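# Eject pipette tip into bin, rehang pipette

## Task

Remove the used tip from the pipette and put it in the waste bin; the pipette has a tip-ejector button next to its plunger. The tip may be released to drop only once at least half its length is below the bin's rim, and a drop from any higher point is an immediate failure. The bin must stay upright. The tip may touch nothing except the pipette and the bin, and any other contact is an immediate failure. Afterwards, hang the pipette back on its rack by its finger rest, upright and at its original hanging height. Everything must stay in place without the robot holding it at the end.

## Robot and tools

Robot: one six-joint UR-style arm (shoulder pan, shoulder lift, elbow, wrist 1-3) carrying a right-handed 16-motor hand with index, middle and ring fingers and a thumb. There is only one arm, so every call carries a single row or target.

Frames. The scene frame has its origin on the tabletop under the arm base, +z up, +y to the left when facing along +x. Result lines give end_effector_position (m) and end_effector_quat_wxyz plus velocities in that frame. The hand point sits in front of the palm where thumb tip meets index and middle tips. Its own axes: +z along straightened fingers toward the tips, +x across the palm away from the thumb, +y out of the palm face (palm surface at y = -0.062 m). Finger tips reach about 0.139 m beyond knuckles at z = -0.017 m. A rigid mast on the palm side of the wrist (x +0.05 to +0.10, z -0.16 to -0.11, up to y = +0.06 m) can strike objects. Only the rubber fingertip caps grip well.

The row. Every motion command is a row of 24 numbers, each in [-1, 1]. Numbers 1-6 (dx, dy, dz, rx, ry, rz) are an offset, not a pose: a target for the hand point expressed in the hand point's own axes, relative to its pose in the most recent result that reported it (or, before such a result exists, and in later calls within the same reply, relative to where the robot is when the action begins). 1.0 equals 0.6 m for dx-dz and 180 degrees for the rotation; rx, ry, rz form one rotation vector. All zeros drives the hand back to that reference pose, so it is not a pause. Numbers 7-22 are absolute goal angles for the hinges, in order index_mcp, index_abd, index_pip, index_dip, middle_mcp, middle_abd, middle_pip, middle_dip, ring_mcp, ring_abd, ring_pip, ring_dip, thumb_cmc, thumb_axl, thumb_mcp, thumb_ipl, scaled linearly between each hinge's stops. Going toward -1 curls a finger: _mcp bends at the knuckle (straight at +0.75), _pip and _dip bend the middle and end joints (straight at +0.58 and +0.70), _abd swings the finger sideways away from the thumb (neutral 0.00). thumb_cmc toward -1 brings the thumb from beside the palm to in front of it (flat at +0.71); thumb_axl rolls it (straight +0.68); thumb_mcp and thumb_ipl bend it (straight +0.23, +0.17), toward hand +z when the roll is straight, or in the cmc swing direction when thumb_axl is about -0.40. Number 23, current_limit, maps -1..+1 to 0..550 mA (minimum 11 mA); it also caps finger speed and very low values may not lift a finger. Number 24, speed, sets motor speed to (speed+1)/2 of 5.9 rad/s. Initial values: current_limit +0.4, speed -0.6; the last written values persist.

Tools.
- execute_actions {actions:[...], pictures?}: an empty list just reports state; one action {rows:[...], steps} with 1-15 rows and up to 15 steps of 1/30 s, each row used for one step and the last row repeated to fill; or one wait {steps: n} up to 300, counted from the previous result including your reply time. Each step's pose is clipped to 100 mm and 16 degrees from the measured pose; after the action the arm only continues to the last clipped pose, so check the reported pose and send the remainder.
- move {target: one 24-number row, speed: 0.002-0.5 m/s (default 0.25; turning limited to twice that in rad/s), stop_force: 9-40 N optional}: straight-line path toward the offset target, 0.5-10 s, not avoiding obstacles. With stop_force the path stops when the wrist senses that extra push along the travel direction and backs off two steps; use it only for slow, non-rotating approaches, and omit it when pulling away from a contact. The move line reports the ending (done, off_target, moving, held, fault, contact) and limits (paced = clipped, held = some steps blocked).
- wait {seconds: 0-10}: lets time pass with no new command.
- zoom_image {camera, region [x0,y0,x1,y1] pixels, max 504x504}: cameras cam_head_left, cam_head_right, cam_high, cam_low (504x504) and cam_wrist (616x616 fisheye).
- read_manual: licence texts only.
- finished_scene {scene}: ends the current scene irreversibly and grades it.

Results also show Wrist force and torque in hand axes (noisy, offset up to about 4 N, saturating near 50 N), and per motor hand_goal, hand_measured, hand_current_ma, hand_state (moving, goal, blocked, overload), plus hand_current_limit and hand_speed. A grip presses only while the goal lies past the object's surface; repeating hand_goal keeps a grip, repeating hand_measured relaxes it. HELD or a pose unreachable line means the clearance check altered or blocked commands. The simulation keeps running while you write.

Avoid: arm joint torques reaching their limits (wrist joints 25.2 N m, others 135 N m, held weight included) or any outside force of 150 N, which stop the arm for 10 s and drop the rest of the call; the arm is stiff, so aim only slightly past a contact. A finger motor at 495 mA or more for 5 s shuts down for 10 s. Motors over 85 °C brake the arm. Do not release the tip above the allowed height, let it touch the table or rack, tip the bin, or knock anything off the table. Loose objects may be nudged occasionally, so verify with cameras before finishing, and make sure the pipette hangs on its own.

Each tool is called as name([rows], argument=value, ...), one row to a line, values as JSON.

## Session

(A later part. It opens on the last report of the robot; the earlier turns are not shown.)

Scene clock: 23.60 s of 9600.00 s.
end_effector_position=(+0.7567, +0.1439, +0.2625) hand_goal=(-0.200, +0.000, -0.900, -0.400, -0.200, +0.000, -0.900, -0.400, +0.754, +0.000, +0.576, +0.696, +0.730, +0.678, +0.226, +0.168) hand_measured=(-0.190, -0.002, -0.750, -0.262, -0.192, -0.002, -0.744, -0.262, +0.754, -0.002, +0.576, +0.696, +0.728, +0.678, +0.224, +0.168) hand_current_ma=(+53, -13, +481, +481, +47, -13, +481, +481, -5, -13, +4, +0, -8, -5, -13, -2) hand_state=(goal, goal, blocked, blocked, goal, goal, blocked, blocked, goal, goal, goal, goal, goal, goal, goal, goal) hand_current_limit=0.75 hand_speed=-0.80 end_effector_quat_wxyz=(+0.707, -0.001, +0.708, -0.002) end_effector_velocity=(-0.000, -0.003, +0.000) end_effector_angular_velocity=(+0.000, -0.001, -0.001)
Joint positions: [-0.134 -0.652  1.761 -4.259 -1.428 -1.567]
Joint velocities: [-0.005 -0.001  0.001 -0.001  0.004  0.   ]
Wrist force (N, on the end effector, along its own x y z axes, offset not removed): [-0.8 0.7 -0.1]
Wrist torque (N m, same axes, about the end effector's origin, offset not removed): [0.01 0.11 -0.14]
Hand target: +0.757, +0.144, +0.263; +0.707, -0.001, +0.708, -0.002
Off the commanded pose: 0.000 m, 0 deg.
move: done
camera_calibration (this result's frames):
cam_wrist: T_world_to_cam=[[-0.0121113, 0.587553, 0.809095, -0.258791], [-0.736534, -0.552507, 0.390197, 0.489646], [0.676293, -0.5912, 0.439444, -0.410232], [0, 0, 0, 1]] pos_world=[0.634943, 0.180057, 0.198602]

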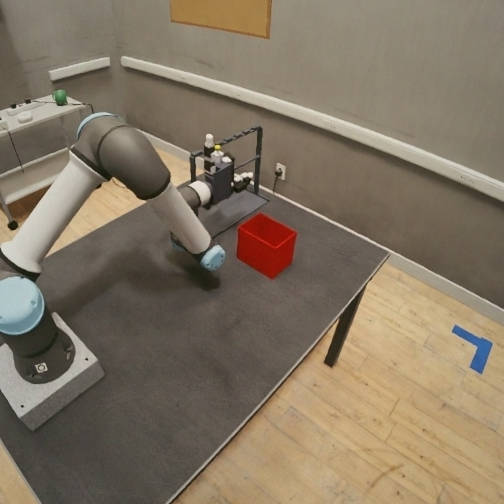

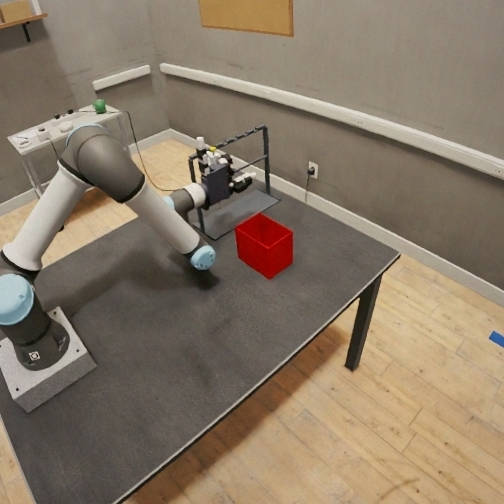

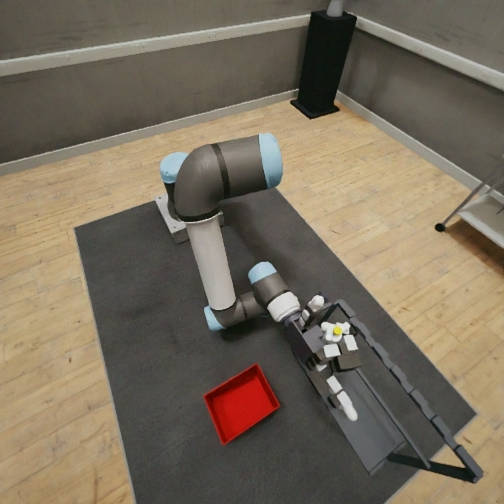

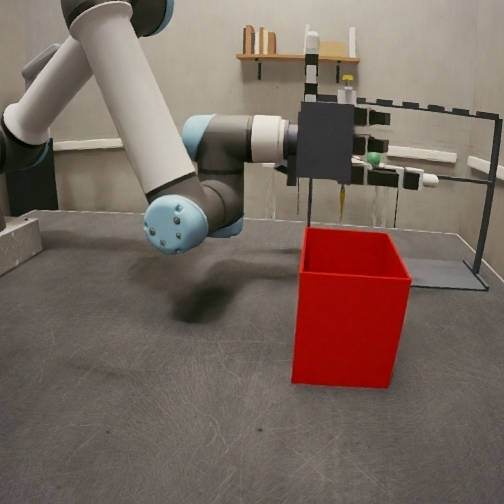

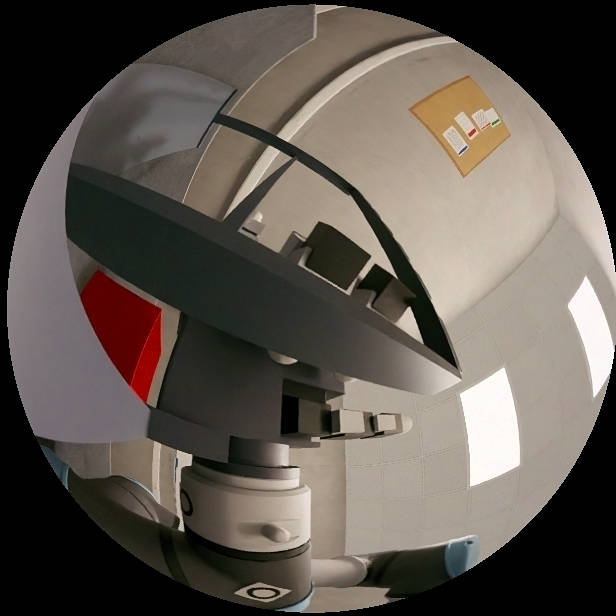

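move(target=[-0.17,-0.386,0,0,0,0,-0.2,0,-0.9,-0.4,-0.2,0,-0.9,-0.4,0.754,0,0.576,0.696,0.73,0.678,0.226,0.168,0.75,-0.8], speed=0.15)

move(target=[0.192,0,0,0,0,0,-0.2,0,-0.9,-0.4,-0.2,0,-0.9,-0.4,0.754,0,0.576,0.696,0.73,0.678,0.226,-0.08,0.75,-0.8], speed=0.1)

move(target=[0,0,0,0,0,0,-0.2,0,-0.9,-0.4,-0.2,0,-0.9,-0.4,0.754,0,0.576,0.696,0.73,0.678,-0.6,-0.08,0.75,-0.3])

Scene clock: 29.43 s of 9600.00 s.
end_effector_position=(+0.7569, -0.0874, +0.3649) hand_goal=(-0.200, +0.000, -0.900, -0.400, -0.200, +0.000, -0.900, -0.400, +0.754, +0.000, +0.576, +0.696, +0.730, +0.678, +0.226, +0.168) hand_measured=(-0.190, -0.002, -0.750, -0.262, -0.192, -0.002, -0.744, -0.262, +0.754, -0.002, +0.576, +0.696, +0.728, +0.678, +0.224, +0.168) hand_current_ma=(+53, -13, +481, +481, +47, -13, +481, +481, -5, -13, +4, +0, -6, -5, -13, -2) hand_state=(goal, goal, blocked, blocked, goal, goal, blocked, blocked, goal, goal, goal, goal, goal, goal, goal, goal) hand_current_limit=0.75 hand_speed=-0.80 end_effector_quat_wxyz=(+0.707, -0.001, +0.708, -0.002) end_effector_velocity=(+0.000, -0.002, +0.001) end_effector_angular_velocity=(-0.001, -0.000, +0.001)
Joint positions: [-0.552 -0.822  1.708 -4.036 -1.009 -1.564]
Joint velocities: [-0.003 -0.001 -0.003  0.004  0.004 -0.001]
Wrist force (N, on the end effector, along its own x y z axes, offset not removed): [-0.2 -1.6 -1.2]
Wrist torque (N m, same axes, about the end effector's origin, offset not removed): [-0.19 0.00 -0.22]
Hand target: +0.757, -0.088, +0.365; +0.707, -0.001, +0.708, -0.002
Off the commanded pose: 0.001 m, 0 deg.
After step 90, 0.60 s passed at rest.
move: done
camera_calibration (this result's frames):
cam_wrist: T_world_to_cam=[[-0.0119018, 0.588086, 0.808711, -0.205683], [-0.736469, -0.552218, 0.390729, 0.321848], [0.676367, -0.59094, 0.43968, -0.592174], [0, 0, 0, 1]] pos_world=[0.63511, -0.0512497, 0.300949]

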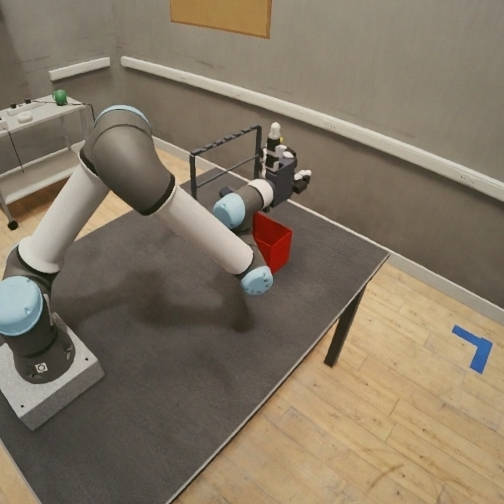

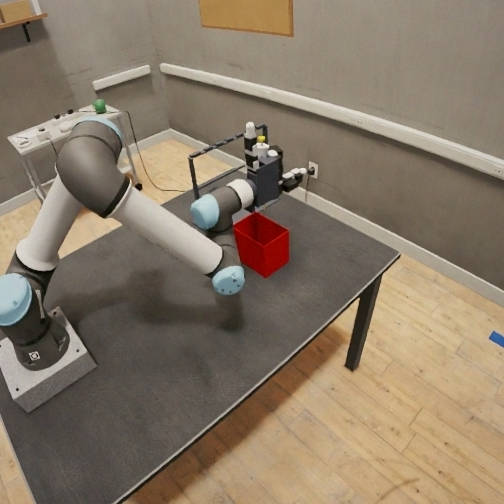

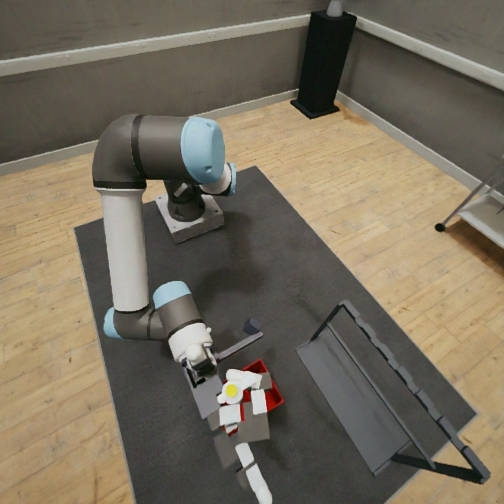

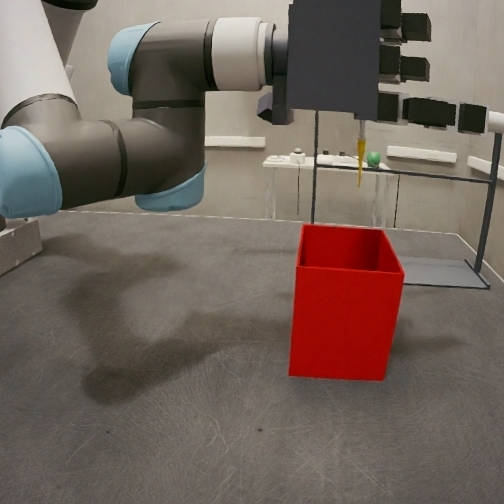

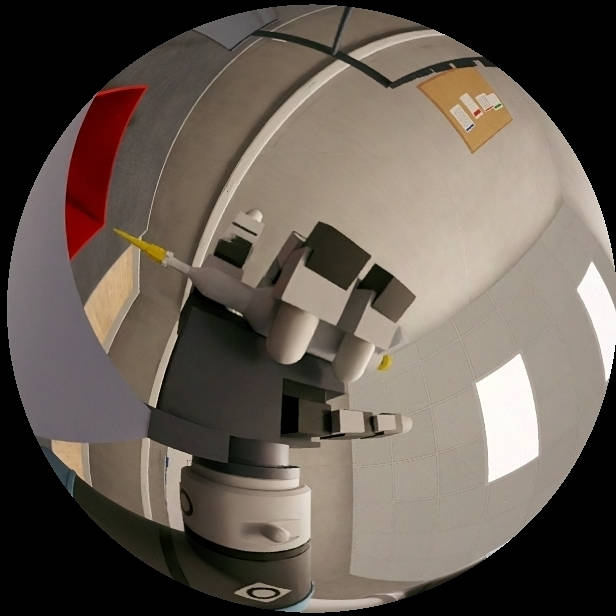

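Scene clock: 31.07 s of 9600.00 s.
end_effector_position=(+0.7566, -0.0876, +0.2498) hand_goal=(-0.200, +0.000, -0.900, -0.400, -0.200, +0.000, -0.900, -0.400, +0.754, +0.000, +0.576, +0.696, +0.730, +0.678, +0.226, -0.080) hand_measured=(-0.190, -0.002, -0.750, -0.262, -0.192, -0.002, -0.744, -0.262, +0.754, -0.004, +0.576, +0.696, +0.728, +0.678, +0.224, -0.078) hand_current_ma=(+53, -13, +481, +481, +47, -13, +481, +481, -5, -14, +4, +0, -6, -5, -13, +10) hand_state=(goal, goal, blocked, blocked, goal, goal, blocked, blocked, goal, goal, goal, goal, goal, goal, goal, goal) hand_current_limit=0.75 hand_speed=-0.80 end_effector_quat_wxyz=(+0.707, -0.001, +0.708, -0.002) end_effector_velocity=(-0.000, -0.000, -0.002) end_effector_angular_velocity=(-0.001, -0.001, -0.000)
Joint positions: [-0.551 -0.594  1.672 -4.228 -1.011 -1.564]
Joint velocities: [ 0.     0.005 -0.002 -0.004 -0.     0.   ]
Wrist force (N, on the end effector, along its own x y z axes, offset not removed): [0.0 -0.7 -0.6]
Wrist torque (N m, same axes, about the end effector's origin, offset not removed): [-0.08 -0.01 -0.06]
Hand target: +0.757, -0.088, +0.250; +0.707, -0.001, +0.708, -0.002
Off the commanded pose: 0.000 m, 0 deg.
move: done
camera_calibration (this result's frames):
cam_wrist: T_world_to_cam=[[-0.011871, 0.588108, 0.808696, -0.11253], [-0.736457, -0.552205, 0.390769, 0.366409], [0.67638, -0.590931, 0.439671, -0.541497], [0, 0, 0, 1]] pos_world=[0.634766, -0.0514746, 0.185902]

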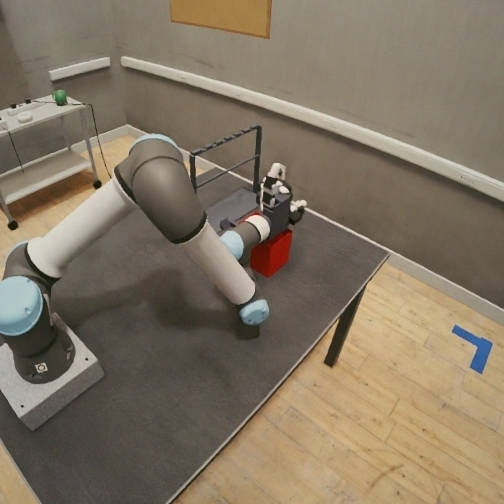

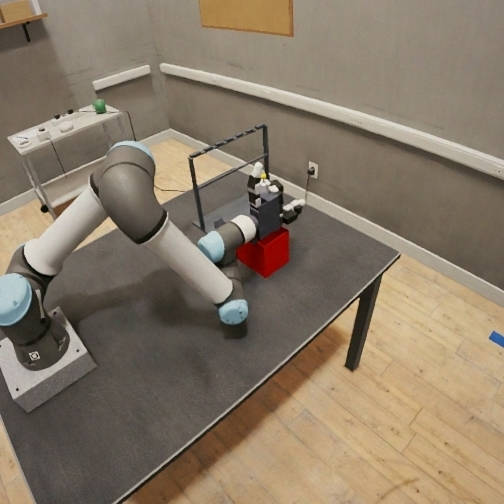

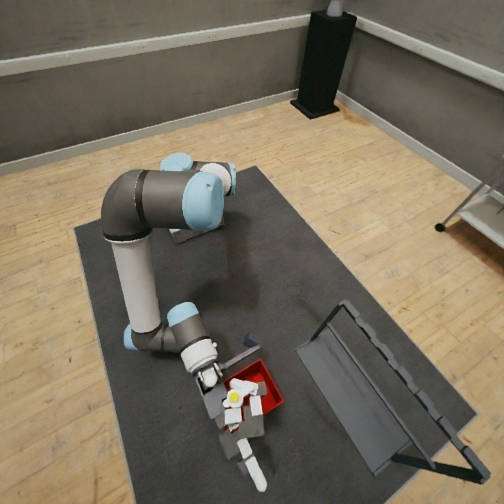

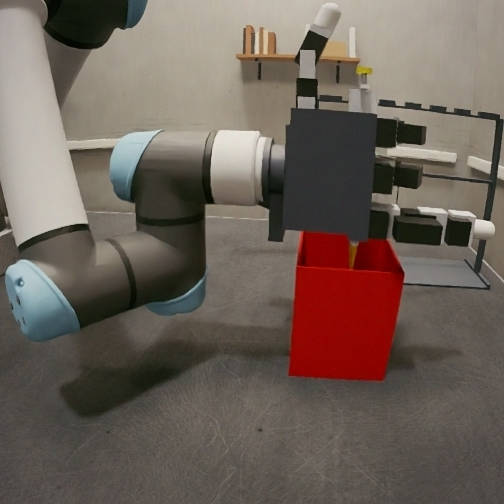

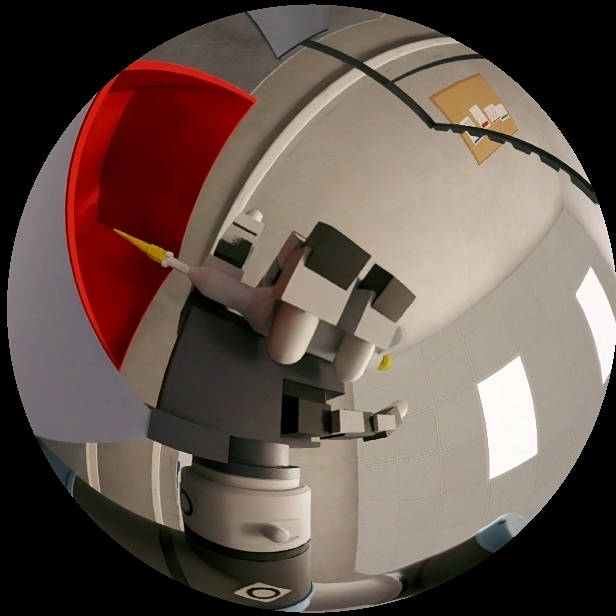

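Scene clock: 31.87 s of 9600.00 s.
end_effector_position=(+0.7566, -0.0876, +0.2498) hand_goal=(-0.200, +0.000, -0.900, -0.400, -0.200, +0.000, -0.900, -0.400, +0.754, +0.000, +0.576, +0.696, +0.730, +0.678, -0.600, -0.080) hand_measured=(-0.190, -0.002, -0.750, -0.262, -0.192, -0.002, -0.744, -0.262, +0.754, -0.004, +0.576, +0.696, +0.732, +0.678, -0.364, -0.076) hand_current_ma=(+53, -13, +481, +481, +42, -13, +481, +481, -5, -14, +4, +0, +8, -3, +481, +20) hand_state=(goal, goal, blocked, blocked, goal, goal, blocked, blocked, goal, goal, goal, goal, goal, goal, blocked, goal) hand_current_limit=0.75 hand_speed=-0.30 end_effector_quat_wxyz=(+0.707, -0.001, +0.708, -0.002) end_effector_velocity=(-0.000, -0.000, +0.001) end_effector_angular_velocity=(-0.001, -0.001, -0.000)
Joint positions: [-0.551 -0.594  1.672 -4.228 -1.011 -1.564]
Joint velocities: [-0.    -0.001 -0.    -0.001  0.    -0.   ]
Wrist force (N, on the end effector, along its own x y z axes, offset not removed): [1.8 -1.8 -0.8]
Wrist torque (N m, same axes, about the end effector's origin, offset not removed): [-0.36 -0.06 -0.06]
Hand target: +0.757, -0.088, +0.250; +0.707, -0.001, +0.708, -0.002
Off the commanded pose: 0.000 m, 0 deg.
move: done
camera_calibration (this result's frames):
cam_wrist: T_world_to_cam=[[-0.0118583, 0.588086, 0.808711, -0.112509], [-0.736451, -0.552215, 0.390766, 0.366425], [0.676387, -0.590942, 0.439645, -0.541495], [0, 0, 0, 1]] pos_world=[0.63478, -0.0514816, 0.185866]

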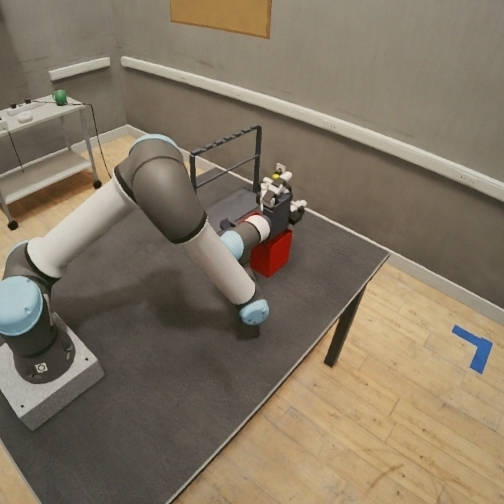

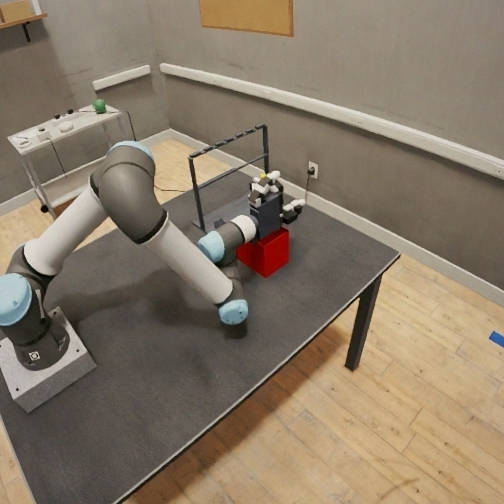

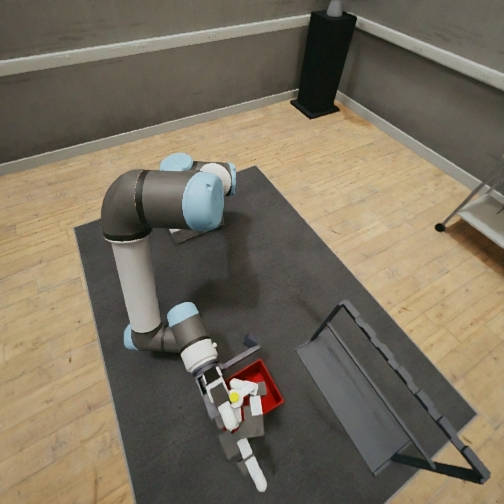

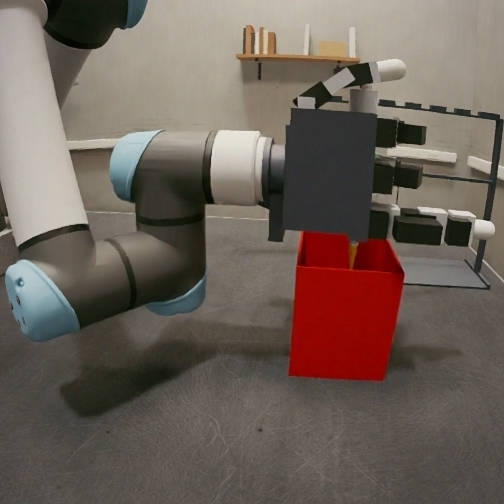

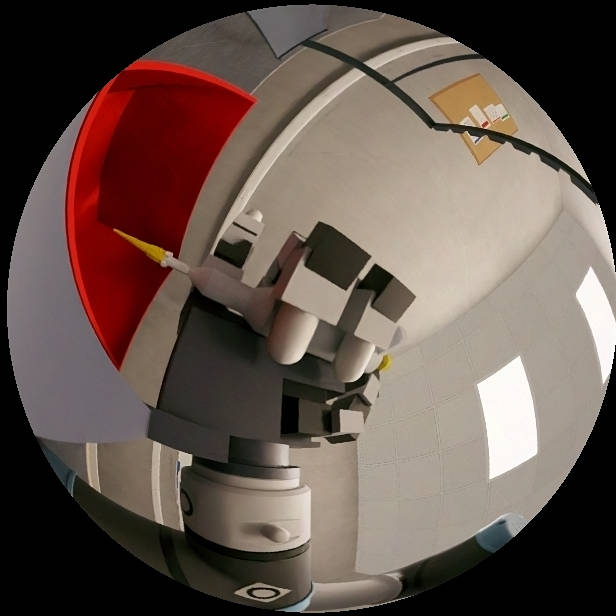

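move(target=[0,0,0,0,0,0,-0.2,0,-0.9,-0.4,-0.2,0,-0.9,-0.4,0.754,0,0.576,0.696,0.73,0.678,-0.6,-0.7,1,1])

execute_actions([
  {"rows":[[0,0,0,0,0,0,-0.2,0,-0.9,-0.4,-0.2,0,-0.9,-0.4,0.754,0,0.576,0.696,0.73,0.678,-0.6,-0.7,0.75,1]],"steps":1},
])

Scene clock: 40.17 s of 9600.00 s.
end_effector_position=(+0.7566, -0.0876, +0.2498) hand_goal=(-0.200, +0.000, -0.900, -0.400, -0.200, +0.000, -0.900, -0.400, +0.754, +0.000, +0.576, +0.696, +0.730, +0.678, -0.600, -0.700) hand_measured=(-0.192, +0.000, -0.750, -0.266, -0.188, +0.000, -0.744, -0.264, +0.754, -0.004, +0.576, +0.696, +0.736, +0.678, -0.388, -0.206) hand_current_ma=(+44, +4, +550, +550, +73, +4, +550, +550, -5, -14, +4, +0, +32, -4, +550, +550) hand_state=(goal, goal, blocked, blocked, goal, goal, blocked, blocked, goal, goal, goal, goal, goal, goal, blocked, blocked) hand_current_limit=1.00 hand_speed=1.00 end_effector_quat_wxyz=(+0.707, -0.001, +0.708, -0.002) end_effector_velocity=(-0.000, +0.001, +0.000) end_effector_angular_velocity=(+0.001, +0.000, +0.001)
Joint positions: [-0.551 -0.594  1.672 -4.228 -1.011 -1.564]
Joint velocities: [ 0.001 -0.001  0.001  0.     0.     0.001]
Wrist force (N, on the end effector, along its own x y z axes, offset not removed): [0.9 -1.8 -0.5]
Wrist torque (N m, same axes, about the end effector's origin, offset not removed): [-0.26 -0.02 -0.06]
Hand target: +0.757, -0.088, +0.250; +0.707, -0.001, +0.708, -0.002
Off the commanded pose: 0.000 m, 0 deg.
After step 90, 4.60 s passed at rest.
move: done
camera_calibration (this result's frames):
cam_wrist: T_world_to_cam=[[-0.0118692, 0.588107, 0.808696, -0.112532], [-0.736456, -0.552206, 0.39077, 0.366409], [0.676381, -0.590931, 0.439669, -0.541497], [0, 0, 0, 1]] pos_world=[0.634767, -0.0514733, 0.185902]

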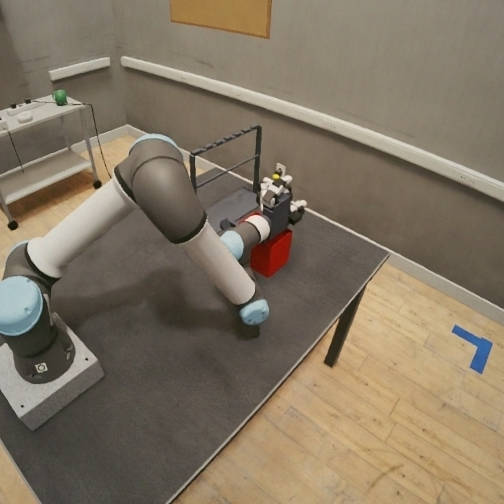

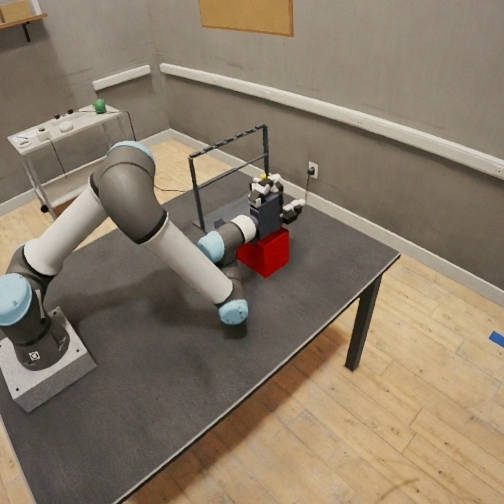

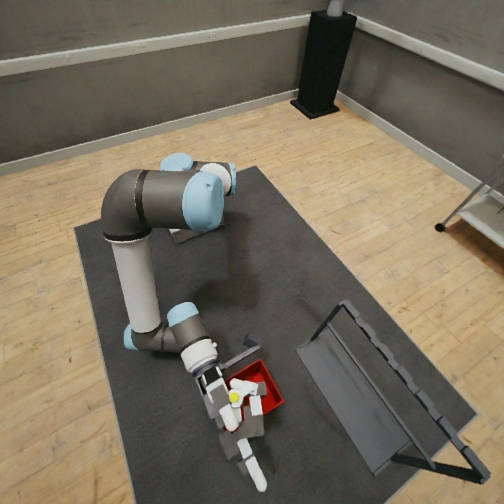

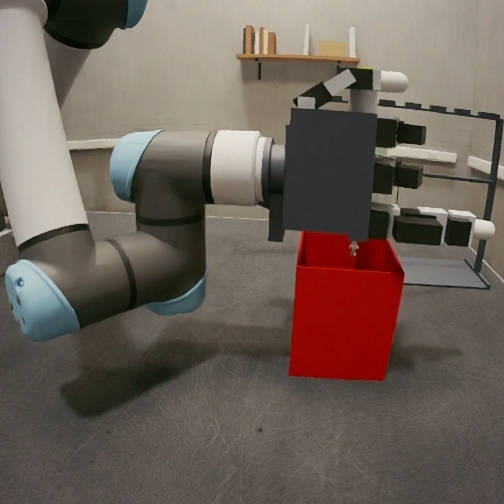

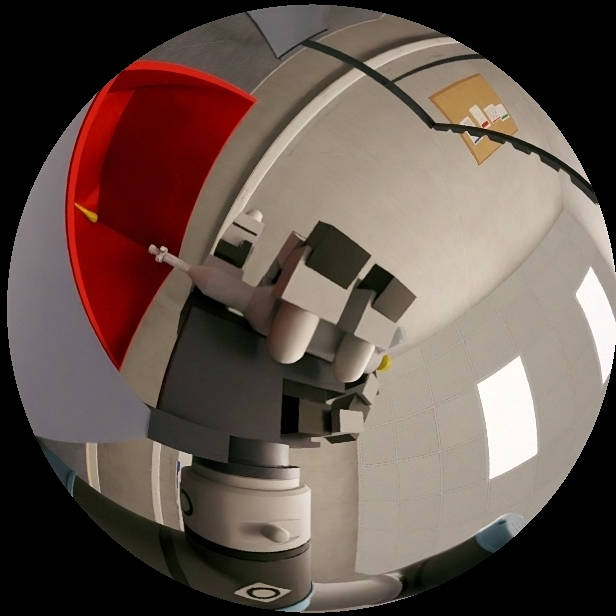

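Scene clock: 40.20 s of 9600.00 s.
end_effector_position=(+0.7566, -0.0876, +0.2498) hand_goal=(-0.200, +0.000, -0.900, -0.400, -0.200, +0.000, -0.900, -0.400, +0.754, +0.000, +0.576, +0.696, +0.730, +0.678, -0.600, -0.700) hand_measured=(-0.192, +0.000, -0.750, -0.266, -0.188, +0.000, -0.744, -0.264, +0.754, -0.004, +0.576, +0.696, +0.736, +0.678, -0.388, -0.206) hand_current_ma=(+44, +4, +550, +550, +73, +4, +550, +550, -5, -14, +4, +0, +32, -4, +550, +550) hand_state=(goal, goal, blocked, blocked, goal, goal, blocked, blocked, goal, goal, goal, goal, goal, goal, blocked, blocked) hand_current_limit=0.75 hand_speed=1.00 end_effector_quat_wxyz=(+0.707, -0.001, +0.708, -0.002) end_effector_velocity=(+0.000, +0.000, -0.000) end_effector_angular_velocity=(+0.000, +0.001, +0.000)
Joint positions: [-0.551 -0.594  1.672 -4.228 -1.011 -1.564]
Joint velocities: [ 0.    -0.    -0.     0.002 -0.    -0.   ]
Wrist force (N, on the end effector, along its own x y z axes, offset not removed): [-0.2 -1.1 -2.4]
Wrist torque (N m, same axes, about the end effector's origin, offset not removed): [0.01 0.08 -0.14]
Hand target: +0.757, -0.088, +0.250; +0.707, -0.001, +0.708, -0.002
Off the commanded pose: 0.000 m, 0 deg.
Steps of this call (step 1: the one step of this action). Readings (end_effector_position | what the end effector reports):
1: the state above
camera_calibration (this result's frames):
cam_wrist: T_world_to_cam=[[-0.0118693, 0.588107, 0.808696, -0.112532], [-0.736456, -0.552206, 0.39077, 0.366409], [0.676381, -0.590931, 0.439669, -0.541497], [0, 0, 0, 1]] pos_world=[0.634767, -0.0514733, 0.185902]

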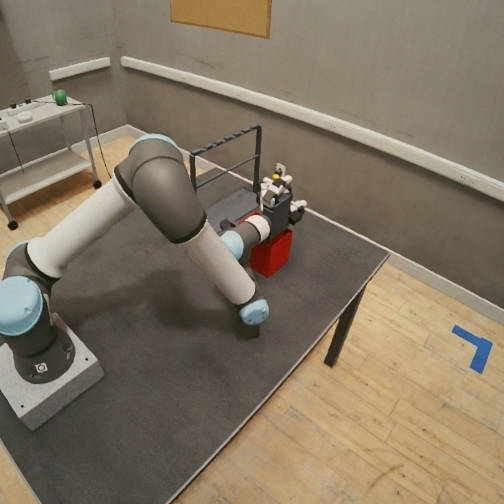

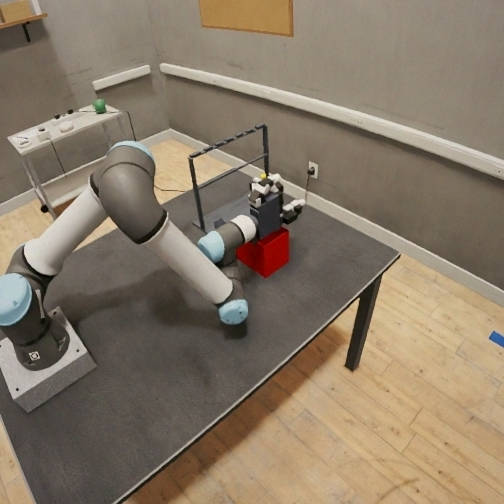

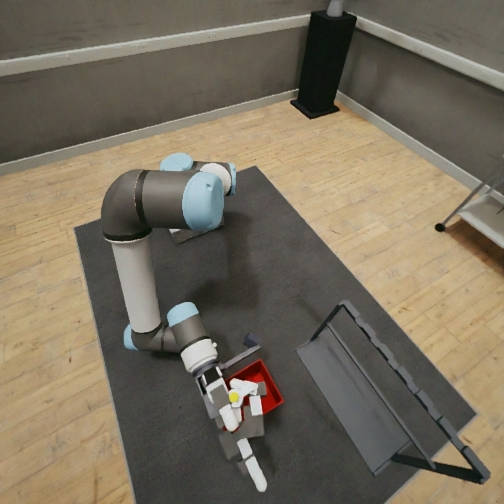

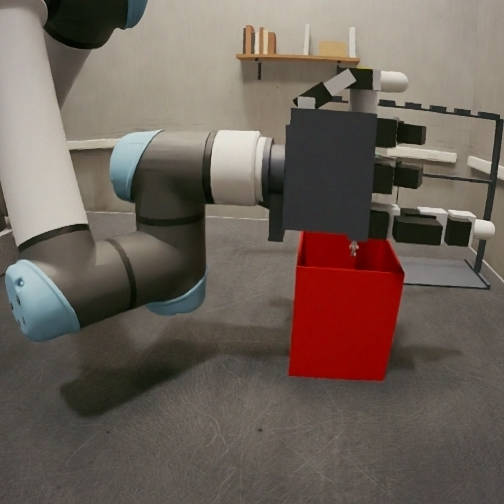

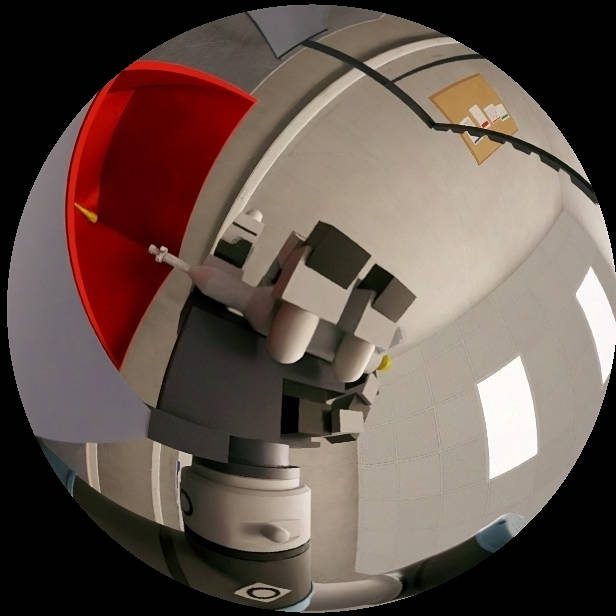

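Ejected.

move(target=[-0.075,0,0,0,0,0,-0.2,0,-0.9,-0.4,-0.2,0,-0.9,-0.4,0.754,0,0.576,0.696,0.8,0.678,0.226,0.168,0.75,-0.5], speed=0.08)

move(target=[0.052,0.38,0.011,0,0,0,-0.2,0,-0.9,-0.4,-0.2,0,-0.9,-0.4,0.754,0,0.576,0.696,0.8,0.678,0.226,0.168,0.75,-0.5], speed=0.1)

move(target=[0,0.075,0,0,0,0,-0.2,0,-0.9,-0.4,-0.2,0,-0.9,-0.4,0.754,0,0.576,0.696,0.8,0.678,0.226,0.168,0.75,-0.5], speed=0.012, stop_force=9)

zoom_image(camera="cam_high", region=[300,280,400,380])

zoom_image(camera="cam_low", region=[290,40,410,160])

Scene clock: 46.53 s of 9600.00 s.
end_effector_position=(+0.7567, -0.0875, +0.2946) hand_goal=(-0.200, +0.000, -0.900, -0.400, -0.200, +0.000, -0.900, -0.400, +0.754, +0.000, +0.576, +0.696, +0.800, +0.678, +0.226, +0.168) hand_measured=(-0.190, +0.000, -0.750, -0.266, -0.188, +0.000, -0.744, -0.264, +0.754, -0.004, +0.576, +0.696, +0.800, +0.676, +0.224, +0.166) hand_current_ma=(+54, +4, +481, +481, +72, +4, +481, +481, -5, -14, +4, +0, -5, -12, -15, -15) hand_state=(goal, goal, blocked, blocked, goal, goal, blocked, blocked, goal, goal, goal, goal, goal, goal, goal, goal) hand_current_limit=0.75 hand_speed=-0.50 end_effector_quat_wxyz=(+0.707, -0.001, +0.708, -0.002) end_effector_velocity=(+0.000, +0.000, +0.002) end_effector_angular_velocity=(-0.000, +0.000, +0.001)
Joint positions: [-0.551 -0.686  1.695 -4.159 -1.01  -1.564]
Joint velocities: [ 0.001 -0.005  0.001  0.004  0.    -0.   ]
Wrist force (N, on the end effector, along its own x y z axes, offset not removed): [0.9 0.6 -3.1]
Wrist torque (N m, same axes, about the end effector's origin, offset not removed): [0.25 -0.04 0.00]
Hand target: +0.757, -0.088, +0.295; +0.707, -0.001, +0.708, -0.002
Off the commanded pose: 0.000 m, 0 deg.
After step 90, 2.33 s passed at rest.
move: done
camera_calibration (this result's frames):
cam_wrist: T_world_to_cam=[[-0.0119001, 0.58807, 0.808722, -0.148776], [-0.736469, -0.552225, 0.390719, 0.349084], [0.676367, -0.590949, 0.439667, -0.561202], [0, 0, 0, 1]] pos_world=[0.634897, -0.0513779, 0.230667]

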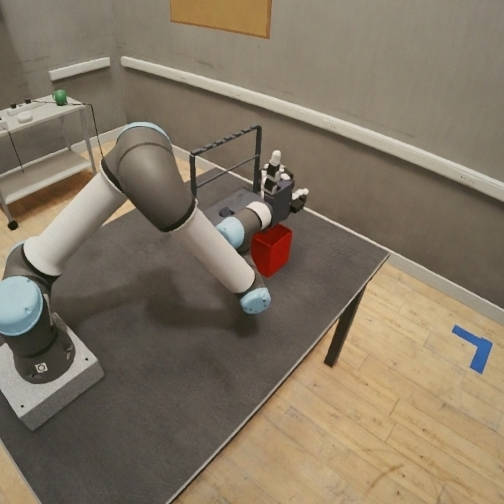

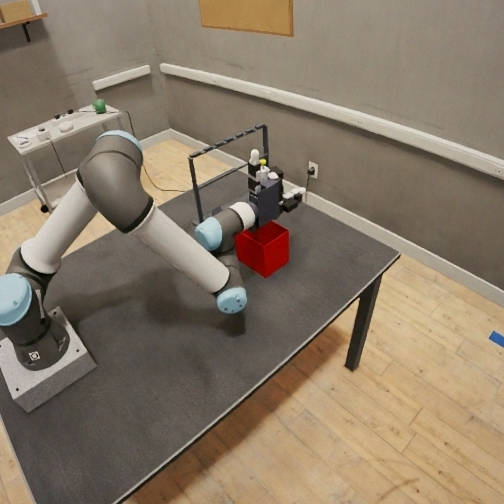

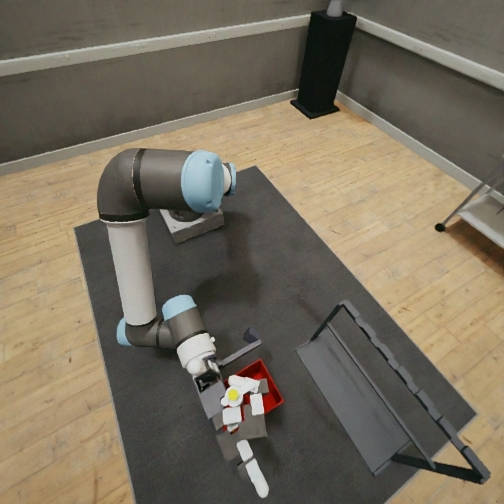

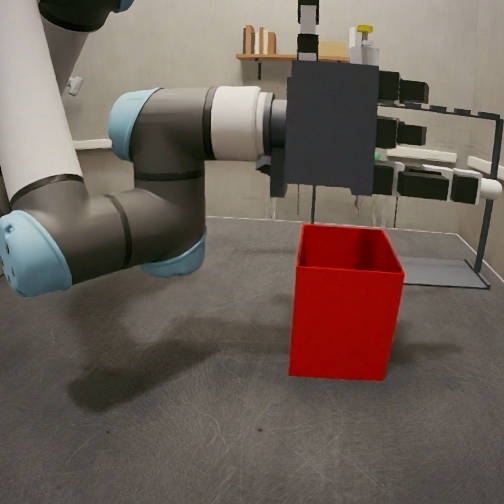

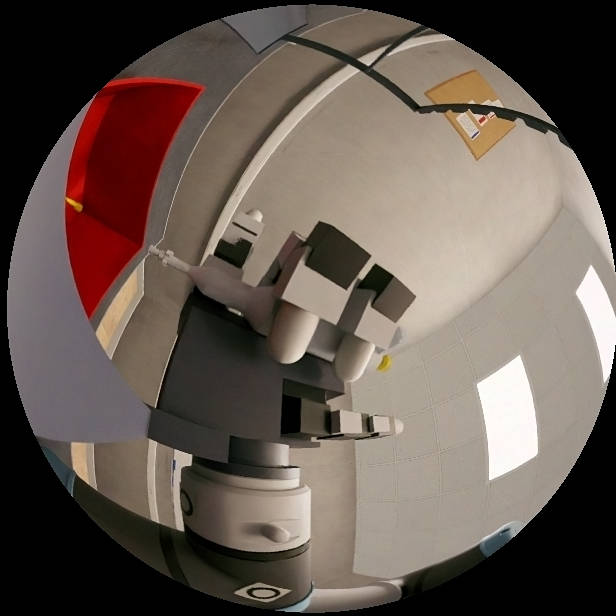

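Scene clock: 49.33 s of 9600.00 s.
end_effector_position=(+0.7633, +0.1403, +0.2630) hand_goal=(-0.200, +0.000, -0.900, -0.400, -0.200, +0.000, -0.900, -0.400, +0.754, +0.000, +0.576, +0.696, +0.800, +0.678, +0.226, +0.168) hand_measured=(-0.190, +0.000, -0.750, -0.266, -0.188, +0.000, -0.744, -0.264, +0.754, -0.004, +0.576, +0.696, +0.800, +0.676, +0.224, +0.166) hand_current_ma=(+54, +4, +481, +481, +72, +4, +481, +481, -5, -14, +4, +0, -2, -12, -15, -15) hand_state=(goal, goal, blocked, blocked, goal, goal, blocked, blocked, goal, goal, goal, goal, goal, goal, goal, goal) hand_current_limit=0.75 hand_speed=-0.50 end_effector_quat_wxyz=(+0.707, -0.001, +0.708, -0.002) end_effector_velocity=(+0.000, +0.003, -0.000) end_effector_angular_velocity=(-0.001, -0.000, +0.000)
Joint positions: [-0.139 -0.646  1.742 -4.245 -1.423 -1.567]
Joint velocities: [ 0.005  0.002 -0.002  0.001 -0.005 -0.001]
Wrist force (N, on the end effector, along its own x y z axes, offset not removed): [0.1 -0.2 -2.6]
Wrist torque (N m, same axes, about the end effector's origin, offset not removed): [0.13 0.10 -0.11]
Hand target: +0.763, +0.141, +0.263; +0.707, -0.001, +0.708, -0.002
Off the commanded pose: 0.001 m, 0 deg.
move: done
camera_calibration (this result's frames):
cam_wrist: T_world_to_cam=[[-0.0121124, 0.587531, 0.809111, -0.257012], [-0.736547, -0.552507, 0.390173, 0.492288], [0.676278, -0.591222, 0.439436, -0.416993], [0, 0, 0, 1]] pos_world=[0.641483, 0.176459, 0.199115]

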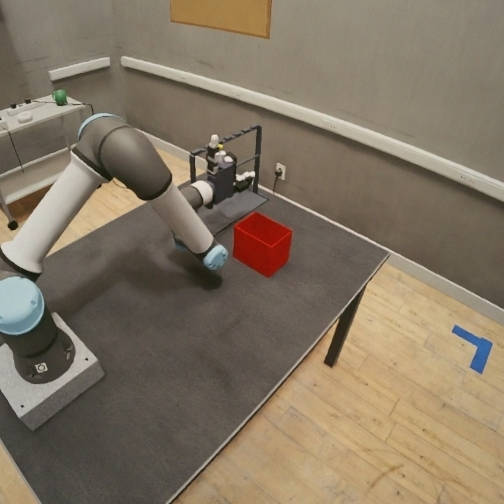

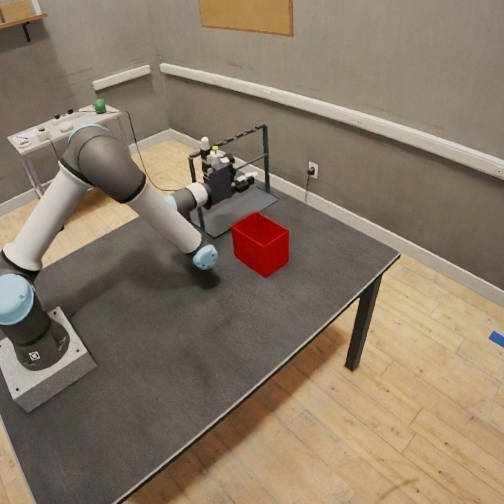

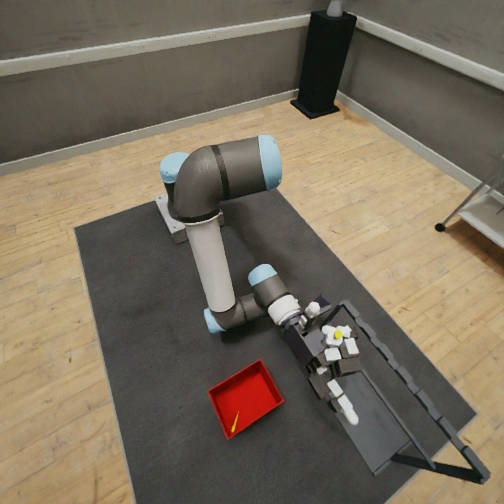

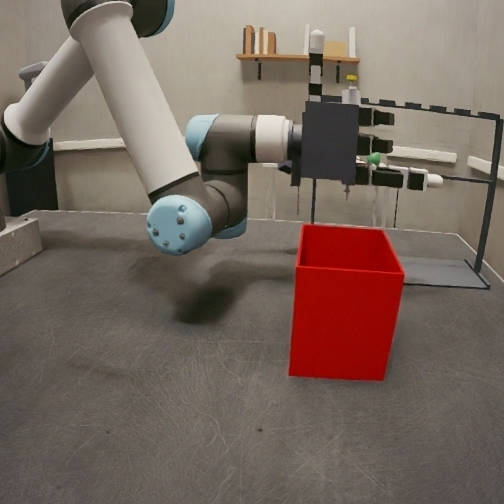

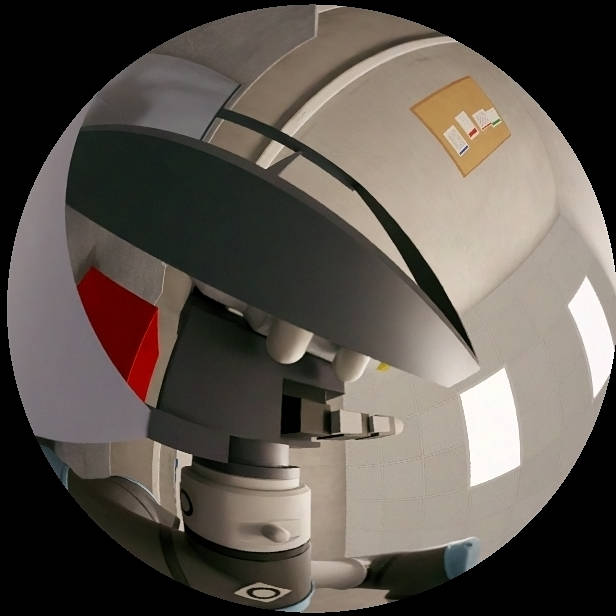

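Scene clock: 53.30 s of 9600.00 s.
end_effector_position=(+0.7633, +0.1850, +0.2630) hand_goal=(-0.200, +0.000, -0.900, -0.400, -0.200, +0.000, -0.900, -0.400, +0.754, +0.000, +0.576, +0.696, +0.800, +0.678, +0.226, +0.168) hand_measured=(-0.190, +0.000, -0.750, -0.266, -0.188, +0.000, -0.744, -0.264, +0.754, -0.004, +0.576, +0.696, +0.800, +0.676, +0.224, +0.166) hand_current_ma=(+54, +4, +481, +481, +72, +4, +481, +481, -5, -14, +4, +0, -2, -12, -15, -15) hand_state=(goal, goal, blocked, blocked, goal, goal, blocked, blocked, goal, goal, goal, goal, goal, goal, goal, goal) hand_current_limit=0.75 hand_speed=-0.50 end_effector_quat_wxyz=(+0.707, -0.001, +0.708, -0.002) end_effector_velocity=(+0.000, +0.003, +0.000) end_effector_angular_velocity=(+0.000, +0.001, +0.000)
Joint positions: [-0.053 -0.639  1.721 -4.231 -1.508 -1.567]
Joint velocities: [ 0.005  0.    -0.002  0.003 -0.005  0.   ]
Wrist force (N, on the end effector, along its own x y z axes, offset not removed): [1.6 -2.9 -0.1]
Wrist torque (N m, same axes, about the end effector's origin, offset not removed): [-0.42 -0.20 -0.06]
Hand target: +0.763, +0.185, +0.263; +0.707, -0.001, +0.708, -0.002
Off the commanded pose: 0.000 m, 0 deg.
move: done
camera_calibration (this result's frames):
cam_wrist: T_world_to_cam=[[-0.0121317, 0.587411, 0.809198, -0.283232], [-0.736546, -0.552574, 0.390081, 0.51707], [0.676279, -0.591279, 0.439359, -0.390484], [0, 0, 0, 1]] pos_world=[0.641486, 0.221208, 0.199054]

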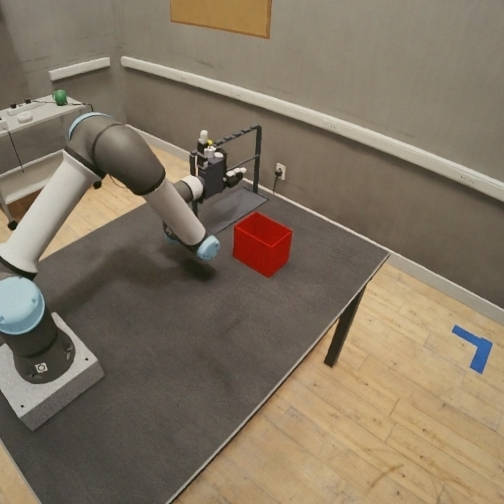

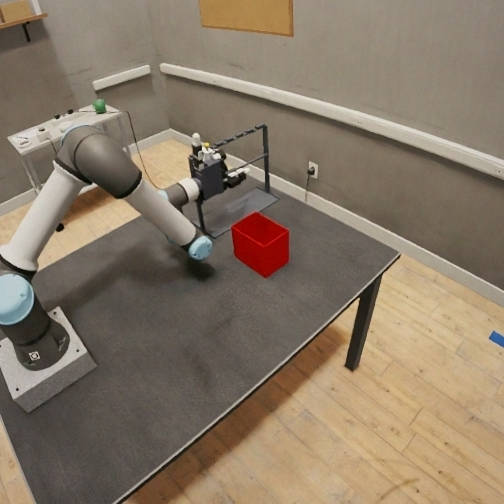

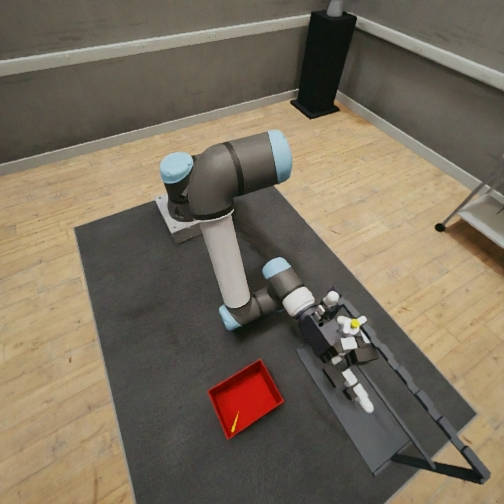

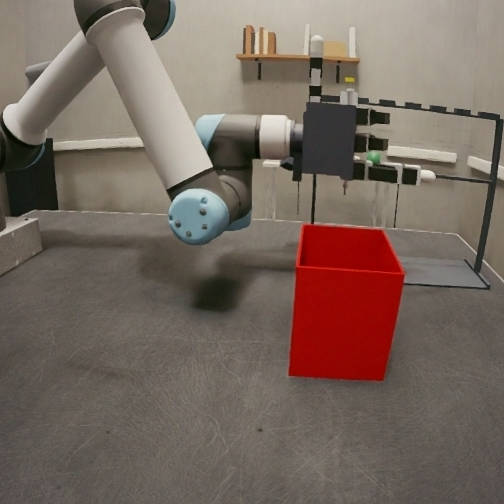

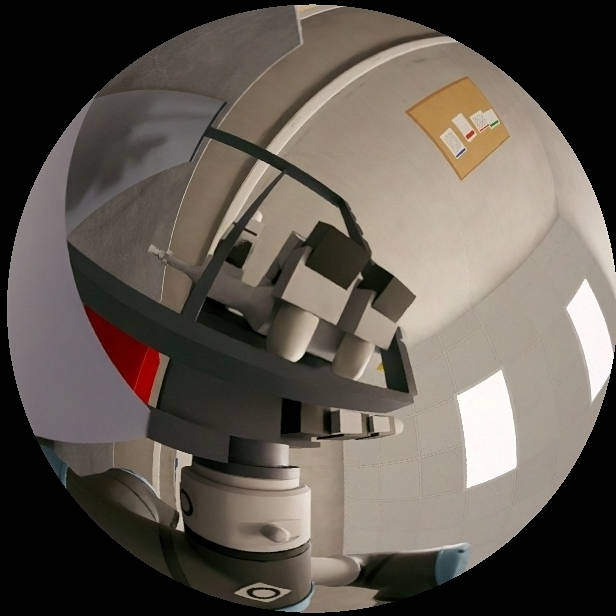

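Region (300, 280, 400, 380) of cam_high's 504x504 image, scaled by 5.040, with more detail than that image has.

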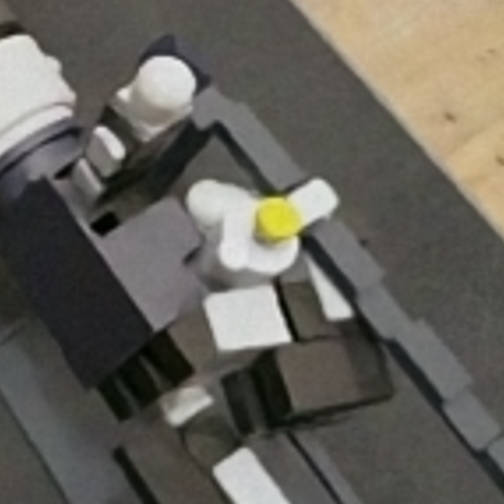

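Region (290, 40, 410, 160) of cam_low's 504x504 image, scaled by 4.200, with more detail than that image has.

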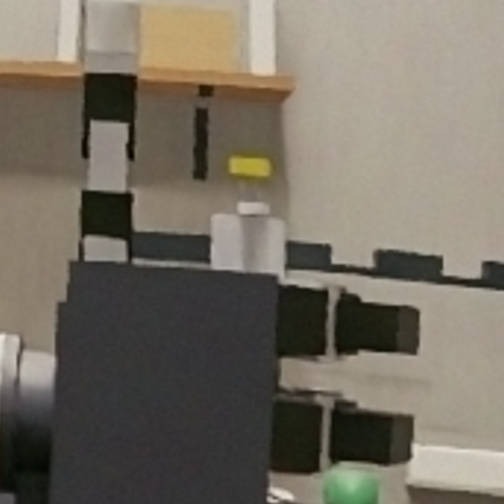

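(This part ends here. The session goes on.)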